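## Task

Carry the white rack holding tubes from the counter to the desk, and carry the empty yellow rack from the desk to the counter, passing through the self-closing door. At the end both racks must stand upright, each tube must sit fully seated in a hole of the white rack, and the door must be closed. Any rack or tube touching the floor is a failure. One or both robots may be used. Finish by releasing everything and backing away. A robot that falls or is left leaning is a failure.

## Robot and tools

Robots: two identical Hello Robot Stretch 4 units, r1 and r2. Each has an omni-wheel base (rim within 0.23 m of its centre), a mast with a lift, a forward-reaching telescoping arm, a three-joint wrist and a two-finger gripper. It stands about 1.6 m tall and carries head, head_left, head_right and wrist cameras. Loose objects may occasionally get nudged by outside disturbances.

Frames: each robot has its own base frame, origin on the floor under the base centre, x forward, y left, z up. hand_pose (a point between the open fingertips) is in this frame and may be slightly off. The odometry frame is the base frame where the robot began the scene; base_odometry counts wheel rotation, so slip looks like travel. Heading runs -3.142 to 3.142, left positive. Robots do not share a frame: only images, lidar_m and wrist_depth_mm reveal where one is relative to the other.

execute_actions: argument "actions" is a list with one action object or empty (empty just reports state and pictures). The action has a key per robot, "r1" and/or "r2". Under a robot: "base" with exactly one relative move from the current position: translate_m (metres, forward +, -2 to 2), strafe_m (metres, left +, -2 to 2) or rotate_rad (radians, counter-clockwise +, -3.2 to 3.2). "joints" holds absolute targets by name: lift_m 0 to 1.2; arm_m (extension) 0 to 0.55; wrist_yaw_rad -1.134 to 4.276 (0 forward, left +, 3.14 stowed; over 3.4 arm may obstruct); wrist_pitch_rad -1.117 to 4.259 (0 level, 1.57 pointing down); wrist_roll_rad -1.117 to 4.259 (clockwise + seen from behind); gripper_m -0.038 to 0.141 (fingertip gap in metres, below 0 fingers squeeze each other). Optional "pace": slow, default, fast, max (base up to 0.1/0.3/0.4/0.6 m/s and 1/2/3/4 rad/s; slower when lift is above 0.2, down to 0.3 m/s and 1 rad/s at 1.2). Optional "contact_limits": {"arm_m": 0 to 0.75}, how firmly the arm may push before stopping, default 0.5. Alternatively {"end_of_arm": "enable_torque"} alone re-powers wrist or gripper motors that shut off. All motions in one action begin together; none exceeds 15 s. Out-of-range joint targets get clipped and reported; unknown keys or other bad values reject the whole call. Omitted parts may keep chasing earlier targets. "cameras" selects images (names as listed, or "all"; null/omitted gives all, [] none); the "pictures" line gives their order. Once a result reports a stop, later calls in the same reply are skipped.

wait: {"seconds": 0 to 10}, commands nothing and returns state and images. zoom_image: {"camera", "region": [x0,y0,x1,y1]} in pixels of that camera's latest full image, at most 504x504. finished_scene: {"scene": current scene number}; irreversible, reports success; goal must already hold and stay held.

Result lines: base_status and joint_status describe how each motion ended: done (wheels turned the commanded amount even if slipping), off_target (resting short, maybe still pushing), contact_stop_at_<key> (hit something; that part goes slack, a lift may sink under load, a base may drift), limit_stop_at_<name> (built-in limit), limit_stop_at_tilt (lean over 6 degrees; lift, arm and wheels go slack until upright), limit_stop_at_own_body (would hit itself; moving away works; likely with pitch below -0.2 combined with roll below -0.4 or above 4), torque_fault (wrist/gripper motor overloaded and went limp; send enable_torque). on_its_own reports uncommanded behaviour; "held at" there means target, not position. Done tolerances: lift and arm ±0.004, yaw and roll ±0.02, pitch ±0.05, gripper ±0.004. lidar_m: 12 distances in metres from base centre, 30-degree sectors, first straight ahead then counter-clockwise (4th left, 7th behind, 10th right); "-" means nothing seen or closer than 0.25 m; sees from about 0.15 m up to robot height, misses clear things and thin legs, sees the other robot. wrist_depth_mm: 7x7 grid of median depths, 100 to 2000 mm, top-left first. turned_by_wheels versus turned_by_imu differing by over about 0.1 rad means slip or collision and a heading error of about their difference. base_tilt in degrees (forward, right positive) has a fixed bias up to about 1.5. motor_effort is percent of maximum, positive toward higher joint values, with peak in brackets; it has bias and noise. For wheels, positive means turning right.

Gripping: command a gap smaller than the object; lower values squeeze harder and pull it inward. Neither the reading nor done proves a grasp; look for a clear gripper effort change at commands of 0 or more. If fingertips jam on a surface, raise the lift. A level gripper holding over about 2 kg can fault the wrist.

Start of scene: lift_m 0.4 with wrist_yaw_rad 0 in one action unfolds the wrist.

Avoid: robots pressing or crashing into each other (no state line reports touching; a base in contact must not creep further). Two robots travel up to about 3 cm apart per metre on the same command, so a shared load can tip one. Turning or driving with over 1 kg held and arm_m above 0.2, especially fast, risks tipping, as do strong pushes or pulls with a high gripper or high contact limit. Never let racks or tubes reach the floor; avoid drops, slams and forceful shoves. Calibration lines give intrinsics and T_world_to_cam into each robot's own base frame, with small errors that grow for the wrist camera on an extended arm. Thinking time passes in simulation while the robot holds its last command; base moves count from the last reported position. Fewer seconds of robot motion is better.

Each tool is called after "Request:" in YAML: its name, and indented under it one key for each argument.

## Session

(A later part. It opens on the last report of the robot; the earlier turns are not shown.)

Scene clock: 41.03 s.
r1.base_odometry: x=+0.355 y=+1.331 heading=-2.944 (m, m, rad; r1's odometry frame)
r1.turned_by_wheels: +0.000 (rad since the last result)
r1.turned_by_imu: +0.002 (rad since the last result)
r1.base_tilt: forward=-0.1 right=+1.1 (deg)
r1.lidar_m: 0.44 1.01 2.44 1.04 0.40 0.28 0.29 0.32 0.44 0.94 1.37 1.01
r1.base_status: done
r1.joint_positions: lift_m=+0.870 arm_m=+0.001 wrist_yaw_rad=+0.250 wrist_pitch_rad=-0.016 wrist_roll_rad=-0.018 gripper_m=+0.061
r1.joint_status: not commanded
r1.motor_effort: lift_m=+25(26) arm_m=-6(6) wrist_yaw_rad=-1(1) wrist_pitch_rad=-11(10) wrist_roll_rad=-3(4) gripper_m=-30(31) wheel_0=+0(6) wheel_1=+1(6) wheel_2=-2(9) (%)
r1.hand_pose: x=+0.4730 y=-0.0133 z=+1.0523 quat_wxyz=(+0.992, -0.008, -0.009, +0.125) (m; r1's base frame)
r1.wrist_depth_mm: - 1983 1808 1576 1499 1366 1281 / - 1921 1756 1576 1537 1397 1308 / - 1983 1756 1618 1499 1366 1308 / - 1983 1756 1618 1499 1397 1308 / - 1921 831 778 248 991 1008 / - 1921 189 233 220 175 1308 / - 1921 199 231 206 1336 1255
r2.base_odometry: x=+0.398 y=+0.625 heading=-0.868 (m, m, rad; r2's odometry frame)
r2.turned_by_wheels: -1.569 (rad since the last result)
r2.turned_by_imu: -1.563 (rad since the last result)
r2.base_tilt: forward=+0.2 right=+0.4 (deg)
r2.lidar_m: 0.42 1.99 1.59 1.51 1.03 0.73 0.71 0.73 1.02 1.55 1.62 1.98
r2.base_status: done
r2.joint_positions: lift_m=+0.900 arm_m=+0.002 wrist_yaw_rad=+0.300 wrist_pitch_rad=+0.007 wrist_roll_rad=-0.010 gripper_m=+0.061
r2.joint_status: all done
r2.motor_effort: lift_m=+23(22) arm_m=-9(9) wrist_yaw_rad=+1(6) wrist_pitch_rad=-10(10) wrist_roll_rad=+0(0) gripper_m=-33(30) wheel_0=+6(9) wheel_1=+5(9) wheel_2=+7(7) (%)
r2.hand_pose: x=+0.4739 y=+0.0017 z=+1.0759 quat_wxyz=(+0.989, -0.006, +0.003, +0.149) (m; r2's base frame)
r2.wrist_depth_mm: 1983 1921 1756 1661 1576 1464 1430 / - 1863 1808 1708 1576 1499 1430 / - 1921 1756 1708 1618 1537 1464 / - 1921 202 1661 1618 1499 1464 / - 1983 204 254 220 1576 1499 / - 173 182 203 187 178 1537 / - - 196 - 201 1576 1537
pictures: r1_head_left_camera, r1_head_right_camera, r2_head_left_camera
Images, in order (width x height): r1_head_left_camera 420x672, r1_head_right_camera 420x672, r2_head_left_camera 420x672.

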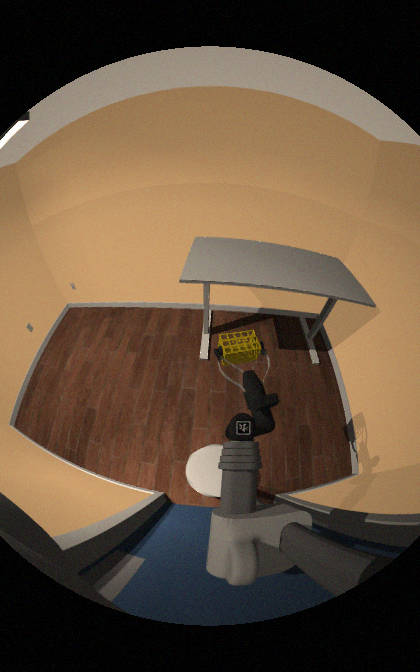

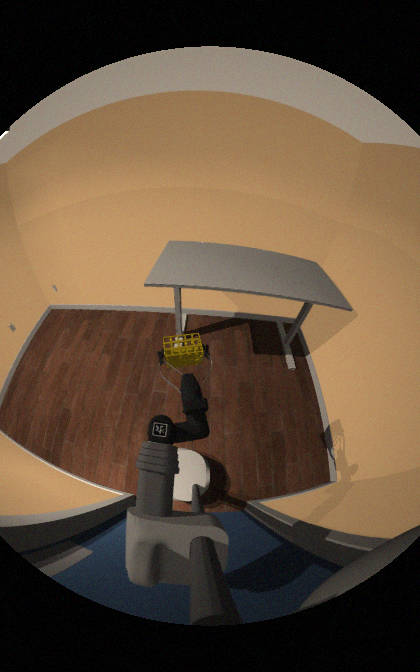

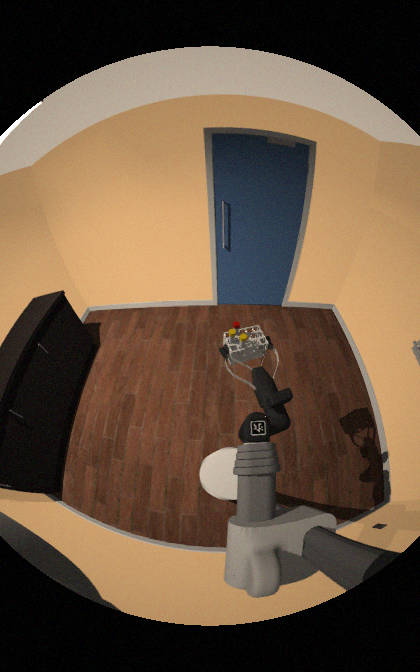

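Request:
execute_actions:
  actions:
    - {"r1":{"base":{"translate_m":-0.65},"pace":"slow"}}
  cameras: ["r1_head_left_camera","r2_head_left_camera"]

Scene clock: 53.37 s.
r1.base_odometry: x=+0.682 y=+1.321 heading=-2.651 (m, m, rad; r1's odometry frame)
r1.turned_by_wheels: +0.293 (rad since the last result)
r1.turned_by_imu: +0.083 (rad since the last result)
r1.base_tilt: forward=-0.3 right=+1.0 (deg)
r1.lidar_m: 0.44 1.97 2.26 0.43 0.25 0.25 - 0.25 0.33 0.72 1.47 1.11
r1.base_status: translate_m contact_stop (by the wheels' count: -0.310 of -0.650)
r1.joint_positions: lift_m=+0.870 arm_m=+0.001 wrist_yaw_rad=+0.250 wrist_pitch_rad=-0.016 wrist_roll_rad=-0.018 gripper_m=+0.061
r1.joint_status: not commanded
r1.on_its_own: the wheels are slack since a contact_stop
r1.motor_effort: lift_m=+23(26) arm_m=-5(5) wrist_yaw_rad=-1(10) wrist_pitch_rad=-11(11) wrist_roll_rad=-3(2) gripper_m=-28(29) wheel_0=+0(36) wheel_1=+0(22) wheel_2=+0(24) (%)
r1.hand_pose: x=+0.4728 y=-0.0133 z=+1.0526 quat_wxyz=(+0.992, -0.008, -0.009, +0.125) (m; r1's base frame)
r1.wrist_depth_mm: - - - 1756 1618 1464 1366 / - - 1983 1808 1618 1464 1366 / - - - 1808 1661 1430 1366 / - - - 1863 1618 1499 1366 / - - 1921 1756 248 991 1025 / - - 189 232 221 174 1366 / - - 199 232 206 1430 1336
r2.base_odometry: x=+0.398 y=+0.625 heading=-0.868 (m, m, rad; r2's odometry frame)
r2.turned_by_wheels: +0.000 (rad since the last result)
r2.turned_by_imu: +0.004 (rad since the last result)
r2.base_tilt: forward=+0.2 right=+0.4 (deg)
r2.lidar_m: 0.43 1.98 1.58 1.48 1.03 0.74 0.70 0.74 1.02 1.56 1.61 1.99
r2.base_status: not commanded
r2.joint_positions: lift_m=+0.900 arm_m=+0.002 wrist_yaw_rad=+0.300 wrist_pitch_rad=+0.007 wrist_roll_rad=-0.010 gripper_m=+0.061
r2.joint_status: not commanded
r2.motor_effort: lift_m=+22(22) arm_m=-9(9) wrist_yaw_rad=+2(1) wrist_pitch_rad=-11(8) wrist_roll_rad=+0(0) gripper_m=-33(31) wheel_0=+6(6) wheel_1=+5(5) wheel_2=+7(8) (%)
r2.hand_pose: x=+0.4739 y=+0.0017 z=+1.0759 quat_wxyz=(+0.989, -0.006, +0.003, +0.149) (m; r2's base frame)
r2.wrist_depth_mm: - 1863 1708 1661 1537 1499 1430 / - 1808 1756 1661 1618 1499 1430 / - 1921 1708 1661 1618 1499 1464 / - 1983 202 1708 1661 1537 1464 / - 1983 203 253 220 1537 1499 / - 172 182 203 187 178 1499 / - 1983 196 - 201 1576 1537
pictures: r1_head_left_camera, r2_head_left_camera
Images, in order (width x height): r1_head_left_camera 420x672, r2_head_left_camera 420x672.

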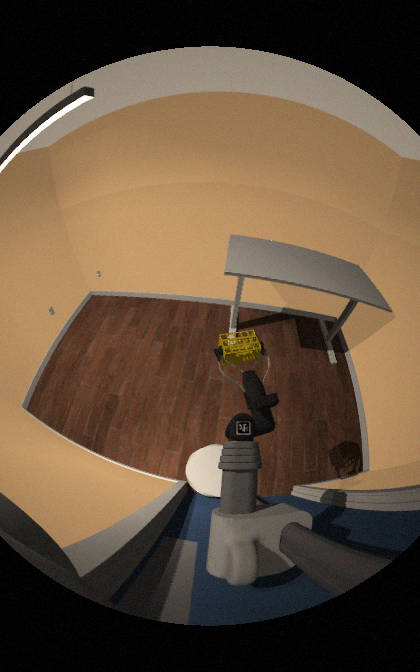

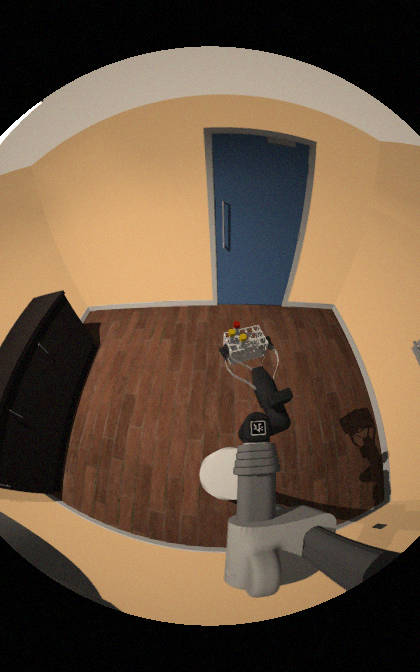

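Request:
execute_actions:
  actions:
    - {"r1":{"base":{"strafe_m":-0.03},"pace":"slow"}}
  cameras: []

Request:
execute_actions:
  actions:
    - {"r1":{"base":{"translate_m":-0.25},"pace":"slow"}}
  cameras: ["r1_head_left_camera","r2_head_left_camera"]

Scene clock: 56.23 s.
r1.base_odometry: x=+0.668 y=+1.347 heading=-2.651 (m, m, rad; r1's odometry frame)
r1.turned_by_wheels: +0.000 (rad since the last result)
r1.turned_by_imu: +0.000 (rad since the last result)
r1.base_tilt: forward=-0.2 right=+1.0 (deg)
r1.lidar_m: 0.42 1.98 2.31 0.43 0.25 0.25 - 0.25 0.33 0.68 1.45 1.09
r1.base_status: done
r1.joint_positions: lift_m=+0.870 arm_m=+0.001 wrist_yaw_rad=+0.250 wrist_pitch_rad=-0.016 wrist_roll_rad=-0.018 gripper_m=+0.061
r1.joint_status: not commanded
r1.motor_effort: lift_m=+23(23) arm_m=-4(5) wrist_yaw_rad=-1(2) wrist_pitch_rad=-10(11) wrist_roll_rad=-2(3) gripper_m=-31(27) wheel_0=+2(5) wheel_1=-2(5) wheel_2=-1(2) (%)
r1.hand_pose: x=+0.4728 y=-0.0133 z=+1.0526 quat_wxyz=(+0.992, -0.008, -0.009, +0.125) (m; r1's base frame)
r1.wrist_depth_mm: - - 1983 1756 1618 1499 1336 / - - - 1808 1618 1430 1366 / - - 1983 1808 1618 1464 1366 / - - 1983 1808 1618 1499 1366 / - - 1921 1708 248 991 1008 / - - 189 233 220 175 1336 / - - 199 232 206 1430 1336
r2.base_odometry: x=+0.398 y=+0.625 heading=-0.868 (m, m, rad; r2's odometry frame)
r2.turned_by_wheels: +0.000 (rad since the last result)
r2.turned_by_imu: +0.001 (rad since the last result)
r2.base_tilt: forward=+0.2 right=+0.4 (deg)
r2.lidar_m: 0.42 1.97 1.58 1.52 1.01 0.74 0.69 0.72 1.00 1.55 1.61 1.97
r2.base_status: not commanded
r2.joint_positions: lift_m=+0.900 arm_m=+0.002 wrist_yaw_rad=+0.300 wrist_pitch_rad=+0.007 wrist_roll_rad=-0.010 gripper_m=+0.061
r2.joint_status: not commanded
r2.motor_effort: lift_m=+23(22) arm_m=-9(9) wrist_yaw_rad=+1(2) wrist_pitch_rad=-10(11) wrist_roll_rad=+0(0) gripper_m=-33(27) wheel_0=+6(6) wheel_1=+5(5) wheel_2=+7(7) (%)
r2.hand_pose: x=+0.4739 y=+0.0017 z=+1.0759 quat_wxyz=(+0.989, -0.006, +0.003, +0.149) (m; r2's base frame)
r2.wrist_depth_mm: - 1808 1756 1661 1618 1537 1430 / - 1863 1808 1661 1618 1537 1430 / - 1921 1756 1708 1576 1537 1464 / - 1921 202 1708 1618 1537 1464 / - 1921 204 253 220 1576 1499 / - 173 181 203 188 178 1499 / - 1983 196 - 200 1576 1537
pictures: none
No camera images: the call's "cameras" was empty. Leave "cameras" out to get every camera's image.

Scene clock: 60.03 s.
r1.base_odometry: x=+0.888 y=+1.464 heading=-2.651 (m, m, rad; r1's odometry frame)
r1.turned_by_wheels: +0.000 (rad since the last result)
r1.turned_by_imu: +0.001 (rad since the last result)
r1.base_tilt: forward=-0.2 right=+0.9 (deg)
r1.lidar_m: 0.41 2.22 0.25 - 1.82 0.25 - - 0.25 0.38 1.55 1.34
r1.base_status: done
r1.joint_positions: lift_m=+0.870 arm_m=+0.001 wrist_yaw_rad=+0.250 wrist_pitch_rad=-0.016 wrist_roll_rad=-0.018 gripper_m=+0.061
r1.joint_status: not commanded
r1.motor_effort: lift_m=+23(23) arm_m=-5(5) wrist_yaw_rad=-2(1) wrist_pitch_rad=-11(10) wrist_roll_rad=-3(3) gripper_m=-29(30) wheel_0=-6(13) wheel_1=-7(17) wheel_2=+13(20) (%)
r1.hand_pose: x=+0.4728 y=-0.0133 z=+1.0526 quat_wxyz=(+0.992, -0.008, -0.009, +0.125) (m; r1's base frame)
r1.wrist_depth_mm: - - - - 1863 1708 1576 / - - - - 1921 1756 1537 / - - - - 1863 1708 1576 / - - - - 1863 1708 1576 / - - - 1983 247 1255 1281 / - - 190 232 221 175 1576 / - - 198 232 206 1661 1537
r2.base_odometry: x=+0.398 y=+0.625 heading=-0.868 (m, m, rad; r2's odometry frame)
r2.turned_by_wheels: +0.000 (rad since the last result)
r2.turned_by_imu: +0.001 (rad since the last result)
r2.base_tilt: forward=+0.2 right=+0.4 (deg)
r2.lidar_m: 0.42 2.00 1.60 1.50 1.02 0.74 0.70 0.74 1.00 1.56 1.62 1.87
r2.base_status: not commanded
r2.joint_positions: lift_m=+0.900 arm_m=+0.002 wrist_yaw_rad=+0.300 wrist_pitch_rad=+0.007 wrist_roll_rad=-0.010 gripper_m=+0.061
r2.joint_status: not commanded
r2.motor_effort: lift_m=+22(22) arm_m=-9(9) wrist_yaw_rad=+2(2) wrist_pitch_rad=-10(9) wrist_roll_rad=+1(1) gripper_m=-32(32) wheel_0=+6(6) wheel_1=+5(5) wheel_2=+8(8) (%)
r2.hand_pose: x=+0.4739 y=+0.0017 z=+1.0759 quat_wxyz=(+0.989, -0.006, +0.003, +0.149) (m; r2's base frame)
r2.wrist_depth_mm: - 1863 1708 1661 1308 1366 1397 / 1983 1863 1708 1661 1308 1397 1430 / - 1921 1756 1708 1336 1366 1397 / - 1921 203 1661 1397 1366 1464 / - 1983 204 253 220 1397 1464 / - 172 181 204 188 179 1430 / - - 196 - 201 1397 1464
pictures: r1_head_left_camera, r2_head_left_camera
Images, in order (width x height): r1_head_left_camera 420x672, r2_head_left_camera 420x672.

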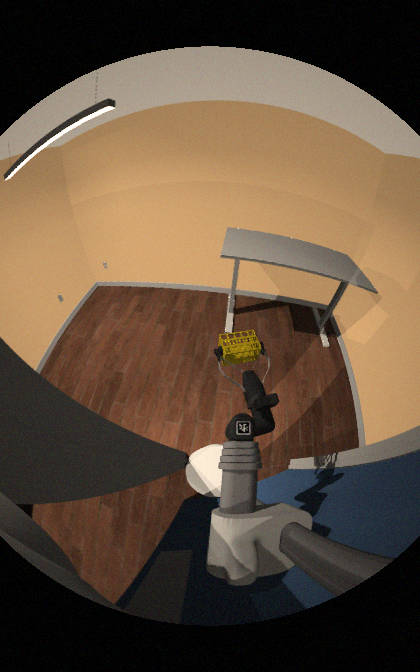

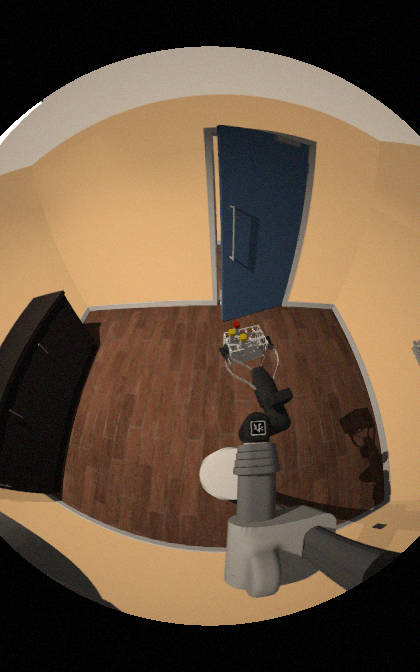

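Request:
execute_actions:
  actions:
    - {"r1":{"base":{"rotate_rad":-0.1},"joints":{"wrist_yaw_rad":0.1},"pace":"slow"}}
  cameras: []

Request:
execute_actions:
  actions:
    - {"r1":{"base":{"translate_m":-0.6},"pace":"slow"},"r2":{"base":{"strafe_m":0.12}}}
  cameras: ["r1_head_left_camera","r2_head_left_camera"]

Scene clock: 62.07 s.
r1.base_odometry: x=+0.888 y=+1.464 heading=-2.750 (m, m, rad; r1's odometry frame)
r1.turned_by_wheels: -0.099 (rad since the last result)
r1.turned_by_imu: -0.122 (rad since the last result)
r1.base_tilt: forward=-0.1 right=+1.0 (deg)
r1.lidar_m: 0.41 2.14 0.26 2.34 1.97 0.25 0.25 - 0.25 0.31 1.49 1.42
r1.base_status: done
r1.joint_positions: lift_m=+0.870 arm_m=+0.001 wrist_yaw_rad=+0.100 wrist_pitch_rad=-0.016 wrist_roll_rad=-0.018 gripper_m=+0.061
r1.joint_status: all done
r1.motor_effort: lift_m=+23(23) arm_m=-5(5) wrist_yaw_rad=-1(4) wrist_pitch_rad=-10(11) wrist_roll_rad=-3(4) gripper_m=-31(28) wheel_0=-1(5) wheel_1=-4(9) wheel_2=+14(19) (%)
r1.hand_pose: x=+0.4675 y=-0.0582 z=+1.0526 quat_wxyz=(+0.999, -0.009, -0.008, +0.050) (m; r1's base frame)
r1.wrist_depth_mm: - - 1983 1921 1808 1756 1756 / - - 1983 1921 1863 1808 1756 / - - - 1921 1863 1808 1756 / - - - 1921 1863 1863 1756 / - - 1983 1464 248 1255 1708 / - - 189 232 221 175 1756 / - - 199 232 206 1808 1756
r2.base_odometry: x=+0.398 y=+0.625 heading=-0.868 (m, m, rad; r2's odometry frame)
r2.turned_by_wheels: +0.000 (rad since the last result)
r2.turned_by_imu: +0.001 (rad since the last result)
r2.base_tilt: forward=+0.2 right=+0.4 (deg)
r2.lidar_m: 0.44 1.98 1.59 1.51 1.02 0.75 0.70 0.73 1.01 1.56 1.62 1.91
r2.base_status: not commanded
r2.joint_positions: lift_m=+0.900 arm_m=+0.002 wrist_yaw_rad=+0.300 wrist_pitch_rad=+0.007 wrist_roll_rad=-0.010 gripper_m=+0.061
r2.joint_status: not commanded
r2.motor_effort: lift_m=+23(22) arm_m=-9(9) wrist_yaw_rad=+1(1) wrist_pitch_rad=-11(10) wrist_roll_rad=+0(1) gripper_m=-28(27) wheel_0=+6(6) wheel_1=+5(5) wheel_2=+8(8) (%)
r2.hand_pose: x=+0.4739 y=+0.0017 z=+1.0759 quat_wxyz=(+0.989, -0.006, +0.003, +0.149) (m; r2's base frame)
r2.wrist_depth_mm: 1921 1921 1756 1661 1308 1366 1430 / - 1983 1756 1708 1336 1366 1397 / - 1983 1756 1708 1336 1397 1430 / - 1921 202 1708 1366 1397 1430 / - 1921 204 252 221 1397 1464 / - 173 182 203 187 178 1464 / - - 196 - 201 1430 1464
pictures: none
No camera images: the call's "cameras" was empty. Leave "cameras" out to get every camera's image.

Scene clock: 68.97 s.
r1.base_odometry: x=+0.712 y=+1.334 heading=-2.206 (m, m, rad; r1's odometry frame)
r1.turned_by_wheels: +0.544 (rad since the last result)
r1.turned_by_imu: +0.489 (rad since the last result)
r1.base_tilt: forward=-0.3 right=+1.0 (deg)
r1.lidar_m: 0.43 2.36 0.78 0.25 0.25 - 0.25 0.25 0.60 1.54 1.16 1.04
r1.base_status: translate_m contact_stop (by the wheels' count: +0.222 of -0.600)
r1.joint_positions: lift_m=+0.870 arm_m=+0.001 wrist_yaw_rad=+0.100 wrist_pitch_rad=-0.016 wrist_roll_rad=-0.018 gripper_m=+0.061
r1.joint_status: not commanded
r1.on_its_own: the wheels are slack since a contact_stop
r1.motor_effort: lift_m=+21(23) arm_m=-4(4) wrist_yaw_rad=+0(6) wrist_pitch_rad=-10(11) wrist_roll_rad=-4(3) gripper_m=-30(31) wheel_0=+0(35) wheel_1=+0(8) wheel_2=+0(24) (%)
r1.hand_pose: x=+0.4673 y=-0.0582 z=+1.0527 quat_wxyz=(+0.999, -0.009, -0.008, +0.050) (m; r1's base frame)
r1.wrist_depth_mm: 1921 - - - 1708 1499 1336 / 1863 - - - 1756 1537 1336 / 1863 - - - 1708 1537 1336 / 1921 - - - 1756 1537 1366 / 1863 - - 1983 248 1464 1008 / 1983 - 189 232 220 175 1336 / 1921 - 199 232 206 1397 931
r2.base_odometry: x=+0.490 y=+0.703 heading=-0.869 (m, m, rad; r2's odometry frame)
r2.turned_by_wheels: +0.000 (rad since the last result)
r2.turned_by_imu: +0.003 (rad since the last result)
r2.base_tilt: forward=+0.2 right=+0.4 (deg)
r2.lidar_m: 0.43 1.97 1.46 1.38 1.03 0.74 0.70 0.73 1.01 1.67 1.74 1.99
r2.base_status: done
r2.joint_positions: lift_m=+0.900 arm_m=+0.002 wrist_yaw_rad=+0.300 wrist_pitch_rad=+0.007 wrist_roll_rad=-0.010 gripper_m=+0.061
r2.joint_status: not commanded
r2.motor_effort: lift_m=+23(23) arm_m=-9(9) wrist_yaw_rad=+0(1) wrist_pitch_rad=-9(9) wrist_roll_rad=-1(0) gripper_m=-28(28) wheel_0=-5(14) wheel_1=+3(15) wheel_2=+0(10) (%)
r2.hand_pose: x=+0.4739 y=+0.0018 z=+1.0759 quat_wxyz=(+0.989, -0.006, +0.003, +0.150) (m; r2's base frame)
r2.wrist_depth_mm: 1983 1863 1708 1661 1576 1464 1397 / 1983 1863 1756 1661 1618 1464 1430 / - 1863 1756 1708 1618 1499 1464 / - 1983 202 1708 1618 1537 1499 / - 1921 204 254 221 1499 1499 / - 173 182 203 187 178 1499 / - 1983 196 - 201 1618 1537
pictures: r1_head_left_camera, r2_head_left_camera
Images, in order (width x height): r1_head_left_camera 420x672, r2_head_left_camera 420x672.

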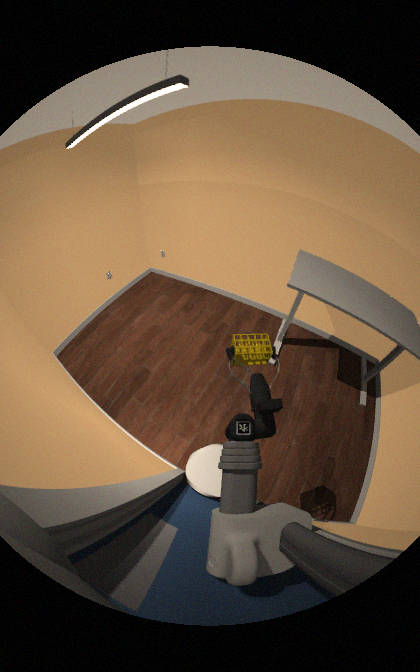

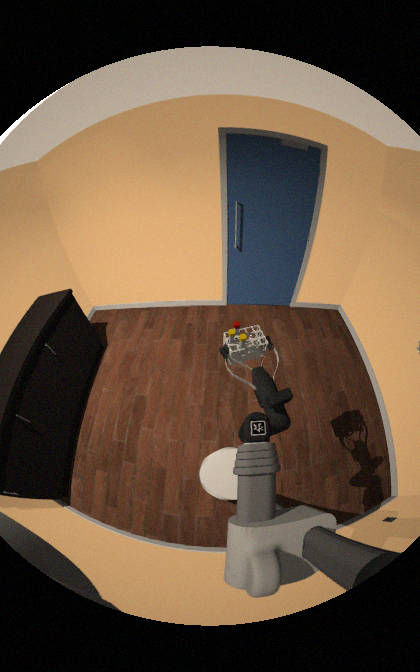

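Request:
execute_actions:
  actions:
    - {"r1":{"base":{"rotate_rad":-0.3},"joints":{"wrist_yaw_rad":-0.1},"pace":"slow"}}
  cameras: []

Request:
execute_actions:
  actions:
    - {"r1":{"base":{"strafe_m":-0.05},"pace":"slow"}}
  cameras: []

Request:
execute_actions:
  actions:
    - {"r1":{"base":{"translate_m":-0.25},"pace":"slow"}}
  cameras: ["r1_head_left_camera"]

Request:
execute_actions:
  actions:
    - {"r1":{"base":{"translate_m":-0.15},"pace":"slow"}}
  cameras: ["r1_head_left_camera","r2_head_left_camera"]

Scene clock: 72.30 s.
r1.base_odometry: x=+0.711 y=+1.334 heading=-2.506 (m, m, rad; r1's odometry frame)
r1.turned_by_wheels: -0.300 (rad since the last result)
r1.turned_by_imu: -0.297 (rad since the last result)
r1.base_tilt: forward=-0.1 right=+1.0 (deg)
r1.lidar_m: 0.41 2.04 2.21 0.35 0.25 0.25 - 0.25 0.34 1.14 1.37 0.49
r1.base_status: done
r1.joint_positions: lift_m=+0.870 arm_m=+0.001 wrist_yaw_rad=-0.100 wrist_pitch_rad=-0.016 wrist_roll_rad=-0.018 gripper_m=+0.061
r1.joint_status: all done
r1.motor_effort: lift_m=+21(22) arm_m=-4(3) wrist_yaw_rad=+1(4) wrist_pitch_rad=-10(10) wrist_roll_rad=-3(3) gripper_m=-29(26) wheel_0=-7(7) wheel_1=+2(4) wheel_2=+12(15) (%)
r1.hand_pose: x=+0.4498 y=-0.1158 z=+1.0527 quat_wxyz=(+0.999, -0.010, -0.007, -0.050) (m; r1's base frame)
r1.wrist_depth_mm: 1863 1808 1708 1661 1618 1576 1537 / 1863 1756 1756 1708 1661 1576 1499 / 1863 1808 1756 1661 1618 1576 1499 / 1863 1808 1756 1661 1618 1576 1537 / 1863 1863 1708 891 248 1008 1025 / 1863 1808 190 233 221 175 1537 / 1863 1808 199 232 206 1576 1537
r2.base_odometry: x=+0.490 y=+0.703 heading=-0.869 (m, m, rad; r2's odometry frame)
r2.turned_by_wheels: +0.000 (rad since the last result)
r2.turned_by_imu: +0.001 (rad since the last result)
r2.base_tilt: forward=+0.1 right=+0.4 (deg)
r2.lidar_m: 0.42 1.98 1.47 1.39 1.03 0.74 0.70 0.72 0.99 1.67 1.73 1.99
r2.base_status: not commanded
r2.joint_positions: lift_m=+0.900 arm_m=+0.002 wrist_yaw_rad=+0.300 wrist_pitch_rad=+0.007 wrist_roll_rad=-0.010 gripper_m=+0.061
r2.joint_status: not commanded
r2.motor_effort: lift_m=+23(22) arm_m=-9(9) wrist_yaw_rad=+1(1) wrist_pitch_rad=-10(9) wrist_roll_rad=+0(0) gripper_m=-32(30) wheel_0=-5(5) wheel_1=+3(3) wheel_2=+0(0) (%)
r2.hand_pose: x=+0.4739 y=+0.0018 z=+1.0759 quat_wxyz=(+0.989, -0.006, +0.003, +0.150) (m; r2's base frame)
r2.wrist_depth_mm: 1983 1921 1708 1661 1618 1499 1430 / 1921 1863 1708 1661 1618 1499 1430 / - 1863 1708 1708 1661 1537 1464 / - 1983 202 1661 1576 1537 1464 / - 1921 204 254 220 1537 1464 / - 173 182 204 187 178 1499 / - - 197 - 200 1576 1537
pictures: none
No camera images: the call's "cameras" was empty. Leave "cameras" out to get every camera's image.

Scene clock: 73.90 s.
r1.base_odometry: x=+0.681 y=+1.374 heading=-2.506 (m, m, rad; r1's odometry frame)
r1.turned_by_wheels: +0.000 (rad since the last result)
r1.turned_by_imu: +0.000 (rad since the last result)
r1.base_tilt: forward=-0.1 right=+1.0 (deg)
r1.lidar_m: 0.44 2.01 2.27 0.37 0.25 0.25 - 0.25 0.34 1.19 1.37 0.50
r1.base_status: done
r1.joint_positions: lift_m=+0.870 arm_m=+0.001 wrist_yaw_rad=-0.100 wrist_pitch_rad=-0.016 wrist_roll_rad=-0.018 gripper_m=+0.061
r1.joint_status: not commanded
r1.motor_effort: lift_m=+21(21) arm_m=-3(4) wrist_yaw_rad=+0(3) wrist_pitch_rad=-10(10) wrist_roll_rad=-3(3) gripper_m=-27(28) wheel_0=+1(6) wheel_1=-1(13) wheel_2=-1(10) (%)
r1.hand_pose: x=+0.4498 y=-0.1158 z=+1.0527 quat_wxyz=(+0.999, -0.010, -0.007, -0.050) (m; r1's base frame)
r1.wrist_depth_mm: 1863 1808 1756 1661 1618 1576 1576 / 1863 1756 1756 1661 1618 1576 1537 / 1863 1756 1756 1661 1618 1576 1537 / 1863 1756 1756 1661 1661 1576 1537 / 1863 1808 1708 878 248 991 1025 / 1863 1808 190 232 220 175 1537 / 1863 1808 198 232 205 1576 1537
r2.base_odometry: x=+0.490 y=+0.703 heading=-0.869 (m, m, rad; r2's odometry frame)
r2.turned_by_wheels: +0.000 (rad since the last result)
r2.turned_by_imu: +0.001 (rad since the last result)
r2.base_tilt: forward=+0.1 right=+0.4 (deg)
r2.lidar_m: 0.41 1.96 1.47 1.39 1.03 0.74 0.70 0.75 1.01 1.68 1.74 1.97
r2.base_status: not commanded
r2.joint_positions: lift_m=+0.900 arm_m=+0.002 wrist_yaw_rad=+0.300 wrist_pitch_rad=+0.007 wrist_roll_rad=-0.010 gripper_m=+0.061
r2.joint_status: not commanded
r2.motor_effort: lift_m=+22(22) arm_m=-9(9) wrist_yaw_rad=+0(2) wrist_pitch_rad=-10(10) wrist_roll_rad=+0(0) gripper_m=-34(31) wheel_0=-5(5) wheel_1=+3(3) wheel_2=+0(0) (%)
r2.hand_pose: x=+0.4739 y=+0.0018 z=+1.0759 quat_wxyz=(+0.989, -0.006, +0.003, +0.150) (m; r2's base frame)
r2.wrist_depth_mm: 1921 1921 1708 1708 1618 1499 1397 / - 1808 1756 1756 1576 1537 1464 / - 1983 1756 1708 1618 1537 1430 / - 1921 202 1661 1618 1537 1464 / - 1983 204 254 220 1576 1464 / - 173 182 204 189 178 1499 / - - 196 - 201 1576 1537
pictures: none
No camera images: the call's "cameras" was empty. Leave "cameras" out to get every camera's image.

Scene clock: 77.70 s.
r1.base_odometry: x=+0.882 y=+1.522 heading=-2.506 (m, m, rad; r1's odometry frame)
r1.turned_by_wheels: +0.000 (rad since the last result)
r1.turned_by_imu: +0.001 (rad since the last result)
r1.base_tilt: forward=-0.2 right=+1.0 (deg)
r1.lidar_m: 0.43 2.26 0.25 0.25 1.82 0.25 - - 0.25 0.40 1.57 0.46
r1.base_status: done
r1.joint_positions: lift_m=+0.870 arm_m=+0.001 wrist_yaw_rad=-0.100 wrist_pitch_rad=-0.016 wrist_roll_rad=-0.018 gripper_m=+0.061
r1.joint_status: not commanded
r1.motor_effort: lift_m=+21(21) arm_m=-4(3) wrist_yaw_rad=-1(1) wrist_pitch_rad=-10(10) wrist_roll_rad=-4(3) gripper_m=-31(29) wheel_0=-5(14) wheel_1=-5(16) wheel_2=+14(23) (%)
r1.hand_pose: x=+0.4499 y=-0.1158 z=+1.0527 quat_wxyz=(+0.999, -0.010, -0.007, -0.050) (m; r1's base frame)
r1.wrist_depth_mm: - - 1983 1983 1863 1808 1756 / - - 1983 1921 1863 1808 1708 / - - 1983 1921 1863 1808 1756 / - - - 1983 1863 1863 1808 / - - 1983 1464 248 1281 1756 / - - 189 233 220 175 1808 / - - 199 232 206 1808 1708
r2.base_odometry: x=+0.490 y=+0.703 heading=-0.869 (m, m, rad; r2's odometry frame)
r2.turned_by_wheels: +0.000 (rad since the last result)
r2.turned_by_imu: +0.001 (rad since the last result)
r2.base_tilt: forward=+0.2 right=+0.4 (deg)
r2.lidar_m: 0.43 1.97 1.47 1.39 1.02 0.73 0.71 0.74 1.02 1.67 1.75 1.81
r2.base_status: not commanded
r2.joint_positions: lift_m=+0.900 arm_m=+0.002 wrist_yaw_rad=+0.300 wrist_pitch_rad=+0.007 wrist_roll_rad=-0.010 gripper_m=+0.061
r2.joint_status: not commanded
r2.motor_effort: lift_m=+23(23) arm_m=-9(9) wrist_yaw_rad=+0(1) wrist_pitch_rad=-9(10) wrist_roll_rad=+0(1) gripper_m=-30(29) wheel_0=-5(5) wheel_1=+3(3) wheel_2=+0(0) (%)
r2.hand_pose: x=+0.4739 y=+0.0018 z=+1.0759 quat_wxyz=(+0.989, -0.006, +0.003, +0.150) (m; r2's base frame)
r2.wrist_depth_mm: 1921 1863 1756 1618 1281 1308 1336 / 1983 1863 1708 1708 1308 1308 1336 / - 1921 1756 1661 1618 1308 1366 / - 1921 204 1708 1281 1336 1397 / - 1983 204 253 220 1336 1397 / - 173 182 204 188 178 1430 / - 1983 196 - 201 1336 1430
pictures: r1_head_left_camera
Images, in order (width x height): r1_head_left_camera 420x672.

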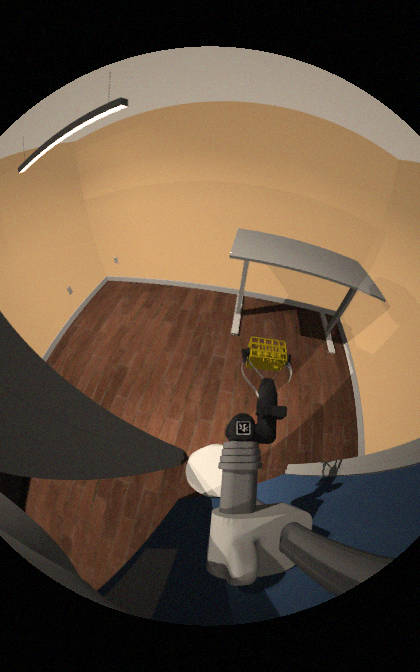

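Scene clock: 80.50 s.
r1.base_odometry: x=+1.003 y=+1.611 heading=-2.506 (m, m, rad; r1's odometry frame)
r1.turned_by_wheels: +0.000 (rad since the last result)
r1.turned_by_imu: -0.155 (rad since the last result)
r1.base_tilt: forward=-0.1 right=+1.0 (deg)
r1.lidar_m: 0.42 2.27 0.25 0.27 1.74 0.29 0.25 - 0.25 0.26 0.62 0.45
r1.base_status: done
r1.joint_positions: lift_m=+0.870 arm_m=+0.001 wrist_yaw_rad=-0.100 wrist_pitch_rad=-0.016 wrist_roll_rad=-0.018 gripper_m=+0.061
r1.joint_status: not commanded
r1.motor_effort: lift_m=+21(21) arm_m=-3(4) wrist_yaw_rad=-1(3) wrist_pitch_rad=-10(10) wrist_roll_rad=-4(4) gripper_m=-30(25) wheel_0=+2(8) wheel_1=-14(17) wheel_2=+11(22) (%)
r1.hand_pose: x=+0.4498 y=-0.1158 z=+1.0527 quat_wxyz=(+0.999, -0.010, -0.007, -0.050) (m; r1's base frame)
r1.wrist_depth_mm: - 1983 1983 - - - 1921 / 1983 - 1983 - - - 1921 / 1983 - - - - - 1921 / - - 1983 - - - 1983 / 1983 1983 1366 1464 248 1708 1756 / 1983 - 189 233 220 175 1708 / 1983 - 199 232 205 - 1661
r2.base_odometry: x=+0.490 y=+0.703 heading=-0.869 (m, m, rad; r2's odometry frame)
r2.turned_by_wheels: +0.000 (rad since the last result)
r2.turned_by_imu: +0.001 (rad since the last result)
r2.base_tilt: forward=+0.2 right=+0.4 (deg)
r2.lidar_m: 0.42 2.00 1.45 1.39 1.04 0.73 0.70 0.74 1.00 1.68 1.74 1.73
r2.base_status: not commanded
r2.joint_positions: lift_m=+0.900 arm_m=+0.002 wrist_yaw_rad=+0.300 wrist_pitch_rad=+0.007 wrist_roll_rad=-0.010 gripper_m=+0.061
r2.joint_status: not commanded
r2.motor_effort: lift_m=+22(23) arm_m=-9(9) wrist_yaw_rad=+1(0) wrist_pitch_rad=-7(9) wrist_roll_rad=+0(1) gripper_m=-30(31) wheel_0=-5(5) wheel_1=+3(3) wheel_2=+0(0) (%)
r2.hand_pose: x=+0.4739 y=+0.0018 z=+1.0759 quat_wxyz=(+0.989, -0.006, +0.003, +0.150) (m; r2's base frame)
r2.wrist_depth_mm: 1983 1808 1756 1618 1618 1205 1308 / - 1863 1756 1708 1618 1205 1336 / - 1983 1756 1708 1618 1229 1308 / - 1863 203 1708 1661 1229 1366 / - 1983 203 253 221 1255 1336 / - 173 182 204 187 178 1366 / - 1983 196 - 202 1255 1397
pictures: r1_head_left_camera, r2_head_left_camera
Images, in order (width x height): r1_head_left_camera 420x672, r2_head_left_camera 420x672.

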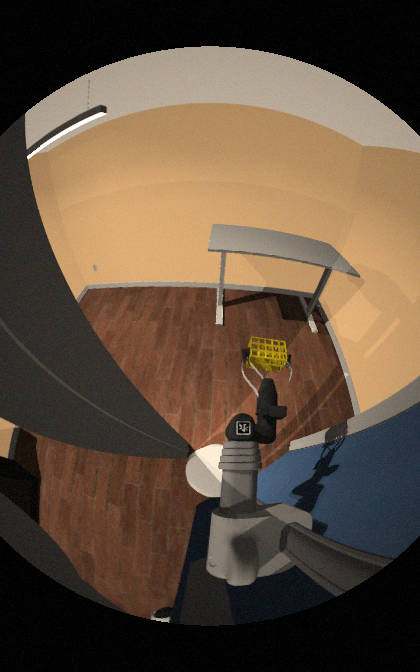

